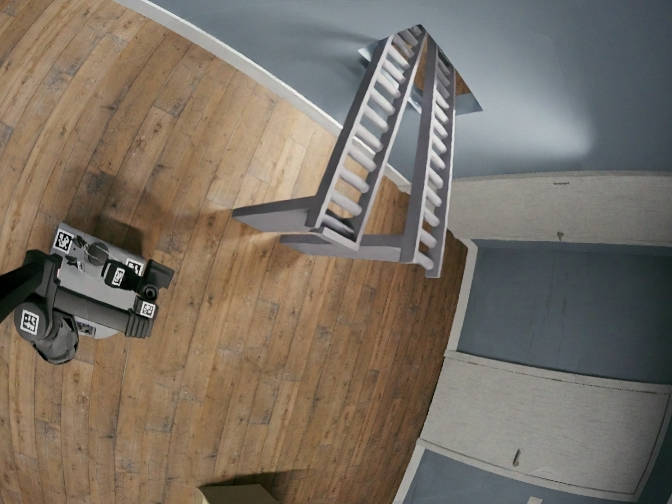

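execute_actions([
  {"r1":{"joints":{"lift_m":0.9,"wrist_pitch_rad":-0.4}},"r2":{"base":{"translate_m":0.2},"joints":{"lift_m":0.85}}},
], cameras=[])

execute_actions([
  {"r1":{"joints":{"lift_m":1.08,"wrist_yaw_rad":1.57,"gripper_m":0.17}},"r2":{"joints":{"wrist_yaw_rad":1.57,"gripper_m":0.17}}},
], cameras=[])

execute_actions([
  {"r1":{"joints":{"arm_m":0.5,"wrist_pitch_rad":-1.0}},"r2":{"joints":{"wrist_pitch_rad":-1.2}}},
], cameras=["r1_wrist_camera","r1_head_camera"])

Scene clock: 28.70 s.
r1.base_odometry: x=-1.180 y=-1.081 heading=-1.570 (m, m, rad; r1's odometry frame)
r1.turned_by_wheels: +0.000 (rad since the last result)
r1.turned_by_imu: -0.002 (rad since the last result)
r1.base_tilt: forward=-0.7 right=+0.9 (deg)
r1.lidar_m: 2.25 2.35 2.38 2.31 2.41 2.15 1.46 1.49 2.55 0.52 1.22 1.41
r1.head_depth_mm: 2006 2218 1166 868 690 725 - / 2090 2295 1163 830 687 1448 - / 2161 2406 1153 774 723 1455 - / 2260 2492 1138 793 745 1371 1150 / 2381 2608 1127 800 1550 1357 1168 / 2458 2696 1116 837 1574 1358 1164 / 2595 2798 1097 860 1618 1351 1161
r1.base_status: not commanded
r1.joint_positions: lift_m=+0.900 arm_m=-0.002 wrist_yaw_rad=+2.986 wrist_pitch_rad=-0.419 wrist_roll_rad=-0.009 gripper_m=+0.037 head_pan_rad=-1.193 head_tilt_rad=-0.692
r1.joint_status: all done
r1.motor_effort: left_wheel=-1(1) right_wheel=+2(2) lift_m=+36(37) arm_m=+1(0) wrist_yaw_rad=+0(1) wrist_pitch_rad=+10(11) wrist_roll_rad=+0(0) gripper_m=+1(0) head_pan_rad=-2(2) head_tilt_rad=-5(3) (%)
r1.hand_pose: x=+0.0136 y=+0.0785 z=+0.9122 quat_wxyz=(+0.200, +0.698, +0.094, +0.681) (m; r1's base frame)
r1.wrist_depth_mm: - - - - - - - / - - - - - - - / - - - - - - - / - - - - - - - / - - - - - - - / - - - - - - - / - - - - - - -
r2.base_odometry: x=+0.467 y=+0.354 heading=+1.870 (m, m, rad; r2's odometry frame)
r2.turned_by_wheels: +0.000 (rad since the last result)
r2.turned_by_imu: +0.000 (rad since the last result)
r2.base_tilt: forward=-0.6 right=+1.9 (deg)
r2.lidar_m: 0.76 0.78 1.06 2.17 2.24 3.05 3.56 1.33 2.69 0.49 0.49 0.79
r2.head_depth_mm: 2206 2437 2133 1744 1460 - 1082 / 2268 2554 1954 1708 1475 - - / 2321 2607 1018 994 891 - 1115 / 1897 2147 1074 1666 1386 1249 1119 / 1458 1628 1083 1638 1427 1280 1123 / 1228 1332 1157 991 1489 1273 1123 / 1037 1150 1166 1017 1389 1285 1123
r2.base_status: done
r2.joint_positions: lift_m=+0.850 arm_m=+0.000 wrist_yaw_rad=+3.091 wrist_pitch_rad=-0.419 wrist_roll_rad=-0.009 gripper_m=+0.037 head_pan_rad=-1.193 head_tilt_rad=-0.790
r2.joint_status: all done
r2.motor_effort: left_wheel=-1(7) right_wheel=+2(10) lift_m=+39(39) arm_m=+0(0) wrist_yaw_rad=+1(0) wrist_pitch_rad=+9(10) wrist_roll_rad=+0(0) gripper_m=+0(0) head_pan_rad=-4(4) head_tilt_rad=-5(6) (%)
r2.hand_pose: x=-0.0100 y=+0.0793 z=+0.8621 quat_wxyz=(+0.164, +0.692, +0.131, +0.691) (m; r2's base frame)
r2.wrist_depth_mm: - - - - - - 790 / - - - - - - 796 / - - - - - - 808 / - - - - - - 805 / - - - - - - 807 / - - - - - - 830 / - - - - - - 868
pictures: none
No camera images: the call's "cameras" was empty. Leave "cameras" out to get every camera's image.

Scene clock: 31.17 s.
r1.base_odometry: x=-1.180 y=-1.081 heading=-1.570 (m, m, rad; r1's odometry frame)
r1.turned_by_wheels: +0.000 (rad since the last result)
r1.turned_by_imu: -0.001 (rad since the last result)
r1.base_tilt: forward=-0.6 right=+1.0 (deg)
r1.lidar_m: 2.25 2.35 2.39 2.31 2.40 2.15 1.46 1.48 2.55 0.52 1.21 1.41
r1.head_depth_mm: 2014 2198 1175 871 - - 1150 / 2101 2276 1156 837 - - 1133 / 2155 2430 1201 - - - 1177 / 2237 2492 - - - 1286 1173 / 2356 2602 - - - - 1174 / 2468 2720 1261 - 1672 1325 1157 / 2595 2804 1151 841 1605 1330 1139
r1.base_status: not commanded
r1.joint_positions: lift_m=+1.080 arm_m=-0.002 wrist_yaw_rad=+1.572 wrist_pitch_rad=-0.418 wrist_roll_rad=-0.009 gripper_m=+0.170 head_pan_rad=-1.193 head_tilt_rad=-0.692
r1.joint_status: all done
r1.motor_effort: left_wheel=-1(2) right_wheel=+2(2) lift_m=+35(36) arm_m=+1(0) wrist_yaw_rad=-1(1) wrist_pitch_rad=+9(10) wrist_roll_rad=-1(0) gripper_m=+0(85) head_pan_rad=-2(2) head_tilt_rad=-4(4) (%)
r1.hand_pose: x=+0.2030 y=-0.1428 z=+1.0923 quat_wxyz=(+0.595, +0.592, -0.382, +0.388) (m; r1's base frame)
r1.wrist_depth_mm: - - - - - - - / - - - - - - - / - - - - - 931 948 / - - - - - 812 779 / - - - - - - 653 / - - - - - - 562 / - - - - - - 461
r2.base_odometry: x=+0.467 y=+0.354 heading=+1.870 (m, m, rad; r2's odometry frame)
r2.turned_by_wheels: +0.000 (rad since the last result)
r2.turned_by_imu: +0.000 (rad since the last result)
r2.base_tilt: forward=-0.5 right=+2.0 (deg)
r2.lidar_m: 0.76 0.79 1.06 2.17 2.25 3.05 3.57 1.33 2.69 0.49 0.49 0.79
r2.head_depth_mm: 2214 2470 2126 1727 1483 - 1073 / 2256 2577 1953 1694 1464 1304 1075 / 2340 2558 1019 993 944 1291 1087 / 1886 2161 1077 1678 981 - 1096 / 1461 1624 1081 1626 1421 1276 1122 / 1229 1324 1154 989 1473 1283 1122 / 1036 1147 1170 1018 1390 1285 1162
r2.base_status: not commanded
r2.joint_positions: lift_m=+0.850 arm_m=+0.000 wrist_yaw_rad=+1.573 wrist_pitch_rad=-0.419 wrist_roll_rad=-0.009 gripper_m=+0.170 head_pan_rad=-1.193 head_tilt_rad=-0.790
r2.joint_status: all done
r2.motor_effort: left_wheel=+0(0) right_wheel=+2(2) lift_m=+39(38) arm_m=+0(0) wrist_yaw_rad=-2(3) wrist_pitch_rad=+9(9) wrist_roll_rad=+0(0) gripper_m=+0(84) head_pan_rad=-4(4) head_tilt_rad=-5(7) (%)
r2.hand_pose: x=+0.2029 y=-0.1443 z=+0.8621 quat_wxyz=(+0.595, +0.592, -0.381, +0.388) (m; r2's base frame)
r2.wrist_depth_mm: 580 593 586 603 633 639 660 / 621 626 665 661 669 - 765 / 658 670 710 728 743 872 770 / 751 741 782 785 815 706 665 / 790 809 865 887 907 625 919 / 870 937 948 - - - 499 / - - - - - - 452
pictures: none
No camera images: the call's "cameras" was empty. Leave "cameras" out to get every camera's image.

Scene clock: 36.03 s.
r1.base_odometry: x=-1.180 y=-1.081 heading=-1.570 (m, m, rad; r1's odometry frame)
r1.turned_by_wheels: +0.000 (rad since the last result)
r1.turned_by_imu: -0.001 (rad since the last result)
r1.base_tilt: forward=-0.7 right=+0.9 (deg)
r1.lidar_m: 2.25 2.34 2.38 2.31 2.40 2.14 1.46 1.48 2.55 0.52 1.21 1.41
r1.head_depth_mm: 2006 2204 1123 870 688 765 1147 / 2092 2290 1215 829 687 1376 1168 / 2188 2423 1147 772 720 1383 1176 / 2278 2505 1138 791 742 1370 1176 / 2363 2630 1123 802 1548 1363 1171 / 2485 2752 1117 838 1577 1360 1164 / 2593 2810 1098 859 1618 1351 1160
r1.base_status: not commanded
r1.joint_positions: lift_m=+1.080 arm_m=+0.500 wrist_yaw_rad=+1.570 wrist_pitch_rad=-1.005 wrist_roll_rad=-0.009 gripper_m=+0.170 head_pan_rad=-1.193 head_tilt_rad=-0.692
r1.joint_status: all done
r1.motor_effort: left_wheel=-1(1) right_wheel=+2(2) lift_m=+36(36) arm_m=+3(2) wrist_yaw_rad=+0(1) wrist_pitch_rad=+3(9) wrist_roll_rad=-1(1) gripper_m=+0(1) head_pan_rad=-2(2) head_tilt_rad=-4(4) (%)
r1.hand_pose: x=+0.0957 y=-0.6450 z=+0.9892 quat_wxyz=(+0.680, +0.678, -0.194, +0.200) (m; r1's base frame)
r1.wrist_depth_mm: - - - 487 483 504 502 / - - 489 463 447 470 466 / - - 445 433 427 445 437 / - - 414 407 389 413 418 / - - 398 386 334 394 390 / - - 374 366 369 373 370 / - - 357 354 354 353 345
r2.base_odometry: x=+0.467 y=+0.354 heading=+1.870 (m, m, rad; r2's odometry frame)
r2.turned_by_wheels: +0.000 (rad since the last result)
r2.turned_by_imu: +0.000 (rad since the last result)
r2.base_tilt: forward=-0.6 right=+1.9 (deg)
r2.lidar_m: 0.76 0.78 1.06 2.17 2.24 3.05 3.55 1.34 2.69 0.50 0.49 0.79
r2.head_depth_mm: 2184 2466 2143 1734 1493 - - / 2249 2559 1953 1696 1468 1293 - / 2335 2629 1013 991 944 1294 1086 / 1884 2158 1075 1675 1382 1276 1097 / 1466 1637 1080 1640 1419 1272 1122 / 1225 1329 1161 992 1480 1279 1126 / 1042 1149 1168 1021 1395 1277 1124
r2.base_status: not commanded
r2.joint_positions: lift_m=+0.850 arm_m=+0.000 wrist_yaw_rad=+1.573 wrist_pitch_rad=-1.199 wrist_roll_rad=-0.009 gripper_m=+0.170 head_pan_rad=-1.193 head_tilt_rad=-0.790
r2.joint_status: all done
r2.motor_effort: left_wheel=+0(1) right_wheel=+2(2) lift_m=+39(38) arm_m=+0(0) wrist_yaw_rad=-1(1) wrist_pitch_rad=-1(10) wrist_roll_rad=+0(0) gripper_m=+0(0) head_pan_rad=-4(5) head_tilt_rad=-6(5) (%)
r2.hand_pose: x=+0.0492 y=-0.1448 z=+0.7409 quat_wxyz=(+0.696, +0.694, -0.126, +0.134) (m; r2's base frame)
r2.wrist_depth_mm: 906 955 - - - - 405 / 959 955 - - - - 394 / 920 938 953 - 965 949 386 / 914 911 919 915 927 586 377 / 876 893 880 885 923 908 874 / 843 840 - 864 856 - 889 / - - - 810 831 849 844
pictures: r1_head_camera (sideways: a quarter turn clockwise sets it upright), r1_wrist_camera
camera_calibration (this result's frames):
r1_head_camera: T_world_to_cam=[[-0.27716, 0.571544, -0.772347, 1.0246], [0.924975, 0.376241, -0.0535087, 0.0649055], [0.260006, -0.729232, -0.632943, 0.781889], [0, 0, 0, 1]] pos_world=[0.0206471, -0.0398484, 1.28971]
r1_wrist_camera: T_world_to_cam=[[0.0515697, -0.998663, 0.00345346, -0.652968], [-0.926222, -0.0491214, -0.373765, 0.456421], [0.373435, 0.0160763, -0.927517, 1.05791], [0, 0, 0, 1]] pos_world=[0.0613578, -0.646683, 1.15408]
Images, in order (width x height): r1_head_camera 896x504, r1_wrist_camera 644x364.

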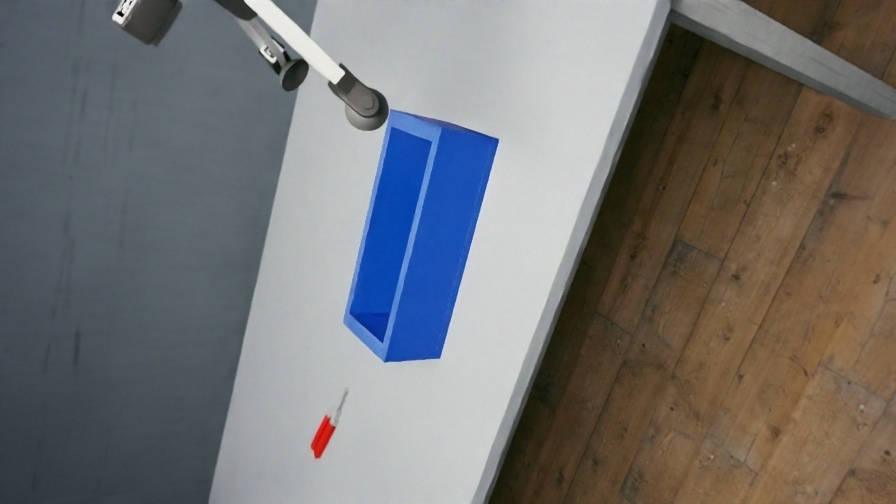

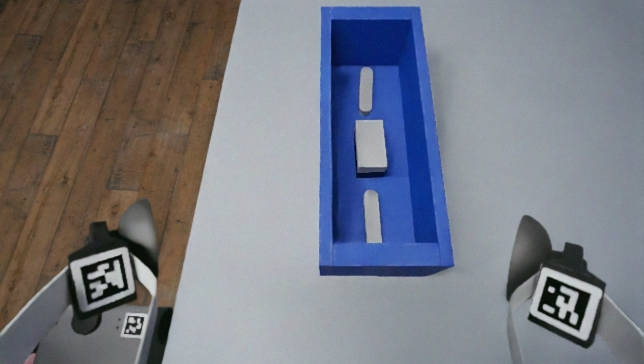

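execute_actions([
  {"r1":{"base":{"rotate_rad":-0.13},"joints":{"arm_m":0.4}}},
], cameras=[])

execute_actions([
  {"r1":{"base":{"translate_m":0.85}}},
], cameras=[])

execute_actions([
  {"r1":{"base":{"rotate_rad":0.11},"joints":{"arm_m":0.45}}},
], cameras=["r1_wrist_camera","r1_head_camera"])

Scene clock: 38.23 s.
r1.base_odometry: x=-1.180 y=-1.081 heading=-1.700 (m, m, rad; r1's odometry frame)
r1.turned_by_wheels: -0.130 (rad since the last result)
r1.turned_by_imu: -0.129 (rad since the last result)
r1.base_tilt: forward=-0.7 right=+1.0 (deg)
r1.lidar_m: 1.40 2.28 2.49 2.31 2.34 2.24 2.08 1.46 2.63 0.52 1.18 1.40
r1.head_depth_mm: 1972 2253 1114 873 692 1325 1195 / 2035 2261 1219 833 687 1321 1122 / 2112 2331 1152 823 704 1380 1178 / 2155 2407 1134 780 739 1377 1173 / 2211 2482 1129 783 770 1364 1171 / 2301 2546 1115 785 1511 1367 1168 / 2349 2597 1101 827 1530 1352 1165
r1.base_status: done
r1.joint_positions: lift_m=+1.080 arm_m=+0.400 wrist_yaw_rad=+1.570 wrist_pitch_rad=-1.006 wrist_roll_rad=-0.009 gripper_m=+0.170 head_pan_rad=-1.193 head_tilt_rad=-0.692
r1.joint_status: all done
r1.motor_effort: left_wheel=+2(6) right_wheel=-1(9) lift_m=+35(35) arm_m=-1(2) wrist_yaw_rad=+0(0) wrist_pitch_rad=+3(3) wrist_roll_rad=+0(0) gripper_m=+1(1) head_pan_rad=-2(1) head_tilt_rad=-5(4) (%)
r1.hand_pose: x=+0.0953 y=-0.5455 z=+0.9890 quat_wxyz=(+0.680, +0.678, -0.194, +0.199) (m; r1's base frame)
r1.wrist_depth_mm: - - - 511 469 503 501 / - - - 471 429 461 467 / - - - 442 415 409 440 / - - - 409 358 406 409 / - - - 391 391 395 387 / - - - 373 372 371 370 / - - - 354 356 354 347
r2.base_odometry: x=+0.467 y=+0.354 heading=+1.870 (m, m, rad; r2's odometry frame)
r2.turned_by_wheels: +0.000 (rad since the last result)
r2.turned_by_imu: +0.000 (rad since the last result)
r2.base_tilt: forward=-0.7 right=+2.0 (deg)
r2.lidar_m: 0.76 0.78 1.05 2.17 2.24 3.06 3.56 1.33 2.69 0.50 0.49 0.79
r2.head_depth_mm: 2183 2472 2138 1727 1487 - - / 2282 2535 1977 1696 1466 1293 - / 2339 2576 1018 990 943 1295 1086 / 1883 2138 1079 1667 1384 1277 1099 / 1459 1634 1083 1631 1422 1275 1122 / 1223 1330 1153 989 1484 1279 1124 / 1043 1156 1167 1027 1390 1282 1124
r2.base_status: not commanded
r2.joint_positions: lift_m=+0.850 arm_m=+0.000 wrist_yaw_rad=+1.573 wrist_pitch_rad=-1.199 wrist_roll_rad=-0.009 gripper_m=+0.170 head_pan_rad=-1.193 head_tilt_rad=-0.790
r2.joint_status: not commanded
r2.motor_effort: left_wheel=-1(1) right_wheel=+2(2) lift_m=+39(39) arm_m=+0(0) wrist_yaw_rad=-2(2) wrist_pitch_rad=-1(0) wrist_roll_rad=+0(0) gripper_m=+0(0) head_pan_rad=-5(4) head_tilt_rad=-6(7) (%)
r2.hand_pose: x=+0.0492 y=-0.1448 z=+0.7409 quat_wxyz=(+0.696, +0.694, -0.126, +0.134) (m; r2's base frame)
r2.wrist_depth_mm: 924 923 984 - - - 398 / 963 983 - - - - 392 / 923 921 929 943 966 991 379 / 874 901 883 918 897 605 379 / 866 877 897 882 884 898 890 / 826 855 - 855 885 - 871 / - - - 810 810 830 867
pictures: none
No camera images: the call's "cameras" was empty. Leave "cameras" out to get every camera's image.

Scene clock: 48.13 s.
r1.base_odometry: x=-1.289 y=-1.924 heading=-1.700 (m, m, rad; r1's odometry frame)
r1.turned_by_wheels: +0.000 (rad since the last result)
r1.turned_by_imu: -0.006 (rad since the last result)
r1.base_tilt: forward=-0.7 right=+0.9 (deg)
r1.lidar_m: 1.40 1.42 1.79 2.41 2.43 3.10 2.29 1.02 1.15 1.07 1.08 0.62
r1.head_depth_mm: 1907 2161 1117 873 692 588 1194 / 1967 2151 2302 833 685 613 1192 / 2005 2255 1149 781 674 1291 1181 / 2069 2286 1138 762 676 1315 1180 / 2137 2399 1124 758 672 1337 1168 / 2181 2467 2562 728 668 1355 1162 / 2138 2260 2362 825 684 1288 1119
r1.base_status: done
r1.joint_positions: lift_m=+1.080 arm_m=+0.400 wrist_yaw_rad=+1.570 wrist_pitch_rad=-1.006 wrist_roll_rad=-0.009 gripper_m=+0.170 head_pan_rad=-1.193 head_tilt_rad=-0.692
r1.joint_status: not commanded
r1.motor_effort: left_wheel=+2(5) right_wheel=-2(3) lift_m=+36(35) arm_m=-2(2) wrist_yaw_rad=+0(1) wrist_pitch_rad=+3(3) wrist_roll_rad=+0(0) gripper_m=+1(1) head_pan_rad=-2(2) head_tilt_rad=-4(5) (%)
r1.hand_pose: x=+0.0953 y=-0.5455 z=+0.9890 quat_wxyz=(+0.680, +0.678, -0.194, +0.199) (m; r1's base frame)
r1.wrist_depth_mm: - - 503 427 502 506 504 / - - 475 464 464 466 467 / - - 445 429 427 440 437 / - - 414 406 404 413 410 / - - 393 359 386 395 391 / - - 373 374 369 370 371 / - - 354 351 350 352 346
r2.base_odometry: x=+0.467 y=+0.354 heading=+1.870 (m, m, rad; r2's odometry frame)
r2.turned_by_wheels: +0.000 (rad since the last result)
r2.turned_by_imu: +0.001 (rad since the last result)
r2.base_tilt: forward=-0.5 right=+2.2 (deg)
r2.lidar_m: 0.76 0.79 1.06 2.17 2.24 3.03 3.55 1.33 2.69 0.50 0.49 0.79
r2.head_depth_mm: 2187 2455 2124 1718 1490 - - / 2277 2559 1940 1692 1453 1294 - / 2332 2583 1014 992 943 1292 1088 / 1875 2166 1079 1667 1384 1282 1102 / 1466 1624 1082 1639 1409 1280 1122 / 1227 1332 1154 991 1491 1278 1126 / 1039 1145 1169 1018 1394 1281 1125
r2.base_status: not commanded
r2.joint_positions: lift_m=+0.850 arm_m=+0.000 wrist_yaw_rad=+1.573 wrist_pitch_rad=-1.199 wrist_roll_rad=-0.009 gripper_m=+0.170 head_pan_rad=-1.193 head_tilt_rad=-0.790
r2.joint_status: not commanded
r2.motor_effort: left_wheel=-1(0) right_wheel=+2(2) lift_m=+39(39) arm_m=+0(0) wrist_yaw_rad=-2(2) wrist_pitch_rad=-1(0) wrist_roll_rad=+0(0) gripper_m=+0(0) head_pan_rad=-5(4) head_tilt_rad=-5(7) (%)
r2.hand_pose: x=+0.0492 y=-0.1448 z=+0.7409 quat_wxyz=(+0.696, +0.694, -0.126, +0.134) (m; r2's base frame)
r2.wrist_depth_mm: 933 941 995 - - - 401 / - 954 - - - - 388 / 921 950 937 965 986 975 382 / 890 875 907 919 958 592 375 / 881 873 911 870 885 896 900 / 827 865 - 864 841 - 884 / - - - 811 841 841 838
pictures: none
No camera images: the call's "cameras" was empty. Leave "cameras" out to get every camera's image.

Scene clock: 49.60 s.
r1.base_odometry: x=-1.289 y=-1.924 heading=-1.590 (m, m, rad; r1's odometry frame)
r1.turned_by_wheels: +0.110 (rad since the last result)
r1.turned_by_imu: +0.109 (rad since the last result)
r1.base_tilt: forward=-0.7 right=+1.0 (deg)
r1.lidar_m: 1.40 1.44 1.98 2.41 2.50 3.06 2.29 1.02 1.10 1.06 0.65 0.62
r1.head_depth_mm: 1906 2148 1117 868 690 586 1192 / 1993 2207 2329 806 668 601 1189 / 2069 2278 1145 763 672 1287 1191 / 2159 2404 1138 767 677 1318 1179 / 2230 2513 1178 751 675 1367 1172 / 2119 2301 2417 806 710 1354 1165 / 1811 1938 2116 831 729 1021 1155
r1.base_status: done
r1.joint_positions: lift_m=+1.080 arm_m=+0.450 wrist_yaw_rad=+1.570 wrist_pitch_rad=-1.007 wrist_roll_rad=-0.009 gripper_m=+0.170 head_pan_rad=-1.193 head_tilt_rad=-0.692
r1.joint_status: all done
r1.motor_effort: left_wheel=-1(5) right_wheel=+2(9) lift_m=+36(35) arm_m=+3(4) wrist_yaw_rad=+0(1) wrist_pitch_rad=+3(3) wrist_roll_rad=+0(0) gripper_m=+1(0) head_pan_rad=-2(2) head_tilt_rad=-4(4) (%)
r1.hand_pose: x=+0.0953 y=-0.5950 z=+0.9890 quat_wxyz=(+0.680, +0.678, -0.194, +0.199) (m; r1's base frame)
r1.wrist_depth_mm: - - 507 506 502 502 498 / - - 475 432 471 467 464 / - - 444 432 439 442 440 / - - 408 407 420 411 408 / - 401 394 384 390 393 390 / - 367 370 288 369 373 374 / - 354 353 358 355 352 348
r2.base_odometry: x=+0.467 y=+0.354 heading=+1.870 (m, m, rad; r2's odometry frame)
r2.turned_by_wheels: +0.000 (rad since the last result)
r2.turned_by_imu: +0.000 (rad since the last result)
r2.base_tilt: forward=-0.7 right=+1.8 (deg)
r2.lidar_m: 0.76 0.78 1.06 2.17 2.24 3.03 3.55 1.33 2.69 0.49 0.49 0.79
r2.head_depth_mm: 2185 2457 2128 1733 1487 - - / 2242 2562 1936 1700 1467 1284 - / 2326 2625 1019 993 942 1300 1082 / 1888 2144 1082 1670 1377 1272 1102 / 1465 1622 1088 1629 1426 1281 1124 / 1225 1331 1149 985 1492 1285 1122 / 1033 1150 1167 1017 1399 1282 1128
r2.base_status: not commanded
r2.joint_positions: lift_m=+0.850 arm_m=+0.000 wrist_yaw_rad=+1.573 wrist_pitch_rad=-1.199 wrist_roll_rad=-0.009 gripper_m=+0.170 head_pan_rad=-1.193 head_tilt_rad=-0.790
r2.joint_status: not commanded
r2.motor_effort: left_wheel=-1(1) right_wheel=+2(2) lift_m=+39(39) arm_m=+0(0) wrist_yaw_rad=-2(2) wrist_pitch_rad=-1(0) wrist_roll_rad=+0(0) gripper_m=-1(0) head_pan_rad=-4(4) head_tilt_rad=-5(6) (%)
r2.hand_pose: x=+0.0492 y=-0.1448 z=+0.7409 quat_wxyz=(+0.696, +0.694, -0.126, +0.134) (m; r2's base frame)
r2.wrist_depth_mm: 906 944 955 - - - 402 / 950 960 - - - - 391 / 912 918 937 973 962 - 388 / 895 908 910 897 960 600 381 / 866 871 880 872 897 895 919 / 826 881 - 852 872 - 879 / - - - 822 832 828 865
pictures: r1_head_camera (sideways: a quarter turn clockwise sets it upright), r1_wrist_camera
camera_calibration (this result's frames):
r1_head_camera: T_world_to_cam=[[-0.277161, 0.571549, -0.772343, 1.0246], [0.924975, 0.376241, -0.0535086, 0.0649054], [0.260005, -0.729229, -0.632948, 0.781895], [0, 0, 0, 1]] pos_world=[0.0206471, -0.0398484, 1.28971]
r1_wrist_camera: T_world_to_cam=[[0.0515739, -0.998663, 0.00337076, -0.602936], [-0.926816, -0.04912, -0.372289, 0.457066], [0.371957, 0.0160763, -0.928111, 1.0578], [0, 0, 0, 1]] pos_world=[0.0612552, -0.596685, 1.15395]
Images, in order (width x height): r1_head_camera 896x504, r1_wrist_camera 644x364.

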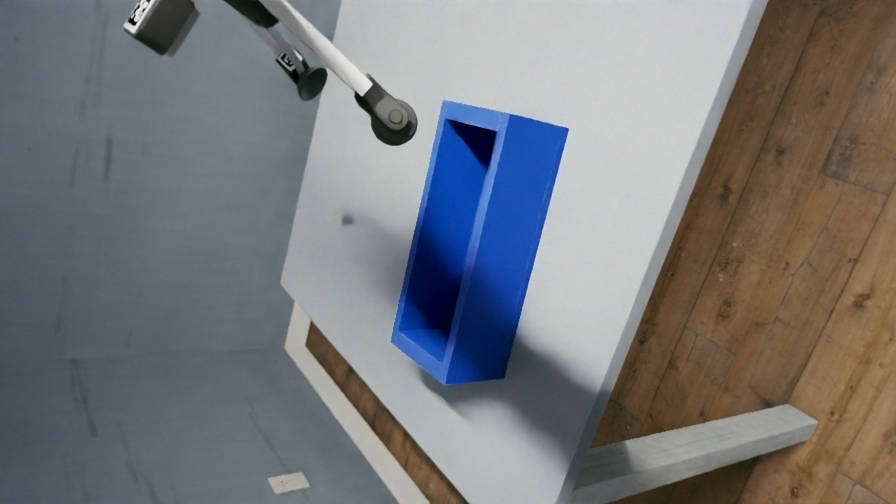

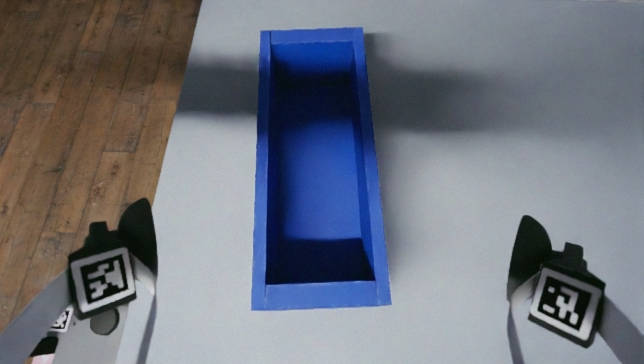

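execute_actions([
  {"r1":{"base":{"translate_m":0.16},"joints":{"arm_m":0.438,"wrist_pitch_rad":-1.2,"lift_m":1.01,"head_pan_rad":-1.5}}},
], cameras=["r1_wrist_camera","r1_head_camera"])

Scene clock: 52.47 s.
r1.base_odometry: x=-1.292 y=-2.084 heading=-1.590 (m, m, rad; r1's odometry frame)
r1.turned_by_wheels: +0.000 (rad since the last result)
r1.turned_by_imu: -0.001 (rad since the last result)
r1.base_tilt: forward=-0.7 right=+0.9 (deg)
r1.lidar_m: 1.24 1.28 1.75 2.41 2.50 3.22 2.45 1.17 1.11 1.06 0.51 1.29
r1.head_depth_mm: 1873 2178 2329 866 689 618 1192 / 1893 2256 1110 866 676 617 1186 / 1940 2182 1068 764 663 1297 1182 / 1984 2212 1131 768 659 1282 1183 / 2011 2283 1126 751 661 1303 1168 / 2056 2278 1114 779 658 1302 1162 / 2048 2268 2520 831 664 804 1021
r1.base_status: done
r1.joint_positions: lift_m=+1.010 arm_m=+0.438 wrist_yaw_rad=+1.570 wrist_pitch_rad=-1.201 wrist_roll_rad=-0.009 gripper_m=+0.170 head_pan_rad=-1.493 head_tilt_rad=-0.692
r1.joint_status: all done
r1.motor_effort: left_wheel=-1(2) right_wheel=+2(8) lift_m=+22(32) arm_m=-2(2) wrist_yaw_rad=+0(0) wrist_pitch_rad=+1(3) wrist_roll_rad=+0(0) gripper_m=+1(1) head_pan_rad=-2(18) head_tilt_rad=-4(4) (%)
r1.hand_pose: x=+0.0486 y=-0.5834 z=+0.9013 quat_wxyz=(+0.696, +0.694, -0.127, +0.132) (m; r1's base frame)
r1.wrist_depth_mm: - 345 338 241 334 332 332 / - 333 285 289 322 323 323 / - 322 308 306 312 316 311 / - 316 300 300 304 309 306 / - 307 292 292 298 301 300 / - 295 286 285 285 293 291 / - 290 279 279 277 284 283
r2.base_odometry: x=+0.467 y=+0.354 heading=+1.870 (m, m, rad; r2's odometry frame)
r2.turned_by_wheels: +0.000 (rad since the last result)
r2.turned_by_imu: +0.000 (rad since the last result)
r2.base_tilt: forward=-0.6 right=+2.1 (deg)
r2.lidar_m: 0.76 0.78 1.06 2.16 2.25 3.03 3.56 1.33 2.69 0.50 0.49 0.79
r2.head_depth_mm: 2200 2446 2123 1731 1492 - - / 2284 2541 1938 1703 1473 1282 - / 2330 2578 1023 996 938 1296 1084 / 1888 2151 1069 1669 1382 1276 1101 / 1470 1625 1087 1635 1423 1278 1129 / 1226 1341 1147 987 1482 1289 1127 / 1034 1148 1173 1016 1400 1286 1125
r2.base_status: not commanded
r2.joint_positions: lift_m=+0.850 arm_m=+0.000 wrist_yaw_rad=+1.573 wrist_pitch_rad=-1.199 wrist_roll_rad=-0.009 gripper_m=+0.170 head_pan_rad=-1.193 head_tilt_rad=-0.790
r2.joint_status: not commanded
r2.motor_effort: left_wheel=+0(0) right_wheel=+2(2) lift_m=+39(39) arm_m=+0(0) wrist_yaw_rad=-2(2) wrist_pitch_rad=-1(1) wrist_roll_rad=+0(0) gripper_m=+0(0) head_pan_rad=-4(4) head_tilt_rad=-6(6) (%)
r2.hand_pose: x=+0.0492 y=-0.1448 z=+0.7409 quat_wxyz=(+0.696, +0.694, -0.126, +0.134) (m; r2's base frame)
r2.wrist_depth_mm: 936 951 959 - - - 402 / 970 951 - - - - 393 / 943 915 908 944 979 978 385 / 902 921 873 925 929 608 378 / 855 873 875 885 905 894 918 / 826 821 - 851 895 - 880 / - - - 827 842 856 852
pictures: r1_head_camera (sideways: a quarter turn clockwise sets it upright), r1_wrist_camera
camera_calibration (this result's frames):
r1_head_camera: T_world_to_cam=[[-0.0960051, 0.627909, -0.772343, 1.02349], [0.994832, 0.0862896, -0.0535086, 0.0644793], [0.0330466, -0.773489, -0.632948, 0.783279], [0, 0, 0, 1]] pos_world=[0.00822994, -0.0423671, 1.28971]
r1_wrist_camera: T_world_to_cam=[[0.0510885, -0.998671, -0.00674268, -0.579576], [-0.981379, -0.0489498, -0.185742, 0.216375], [0.185165, 0.0161064, -0.982575, 1.0518], [0, 0, 0, 1]] pos_world=[0.0471999, -0.585155, 1.06975]
Images, in order (width x height): r1_head_camera 896x504, r1_wrist_camera 644x364.

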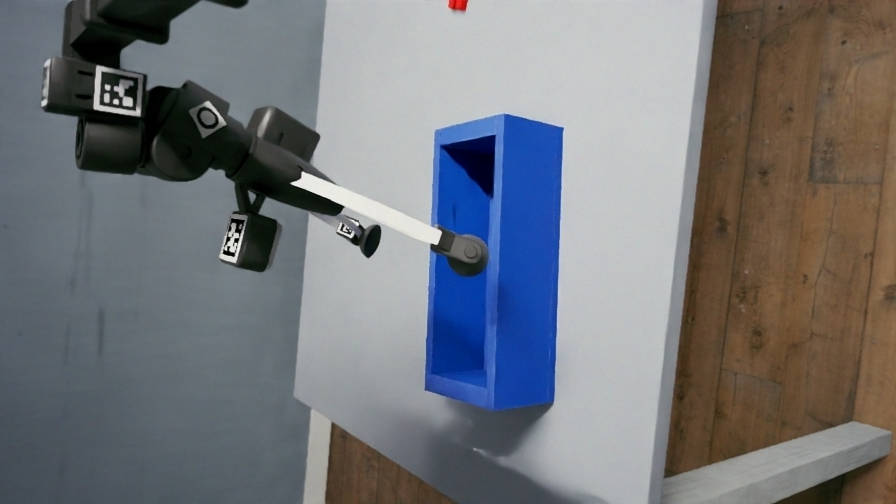

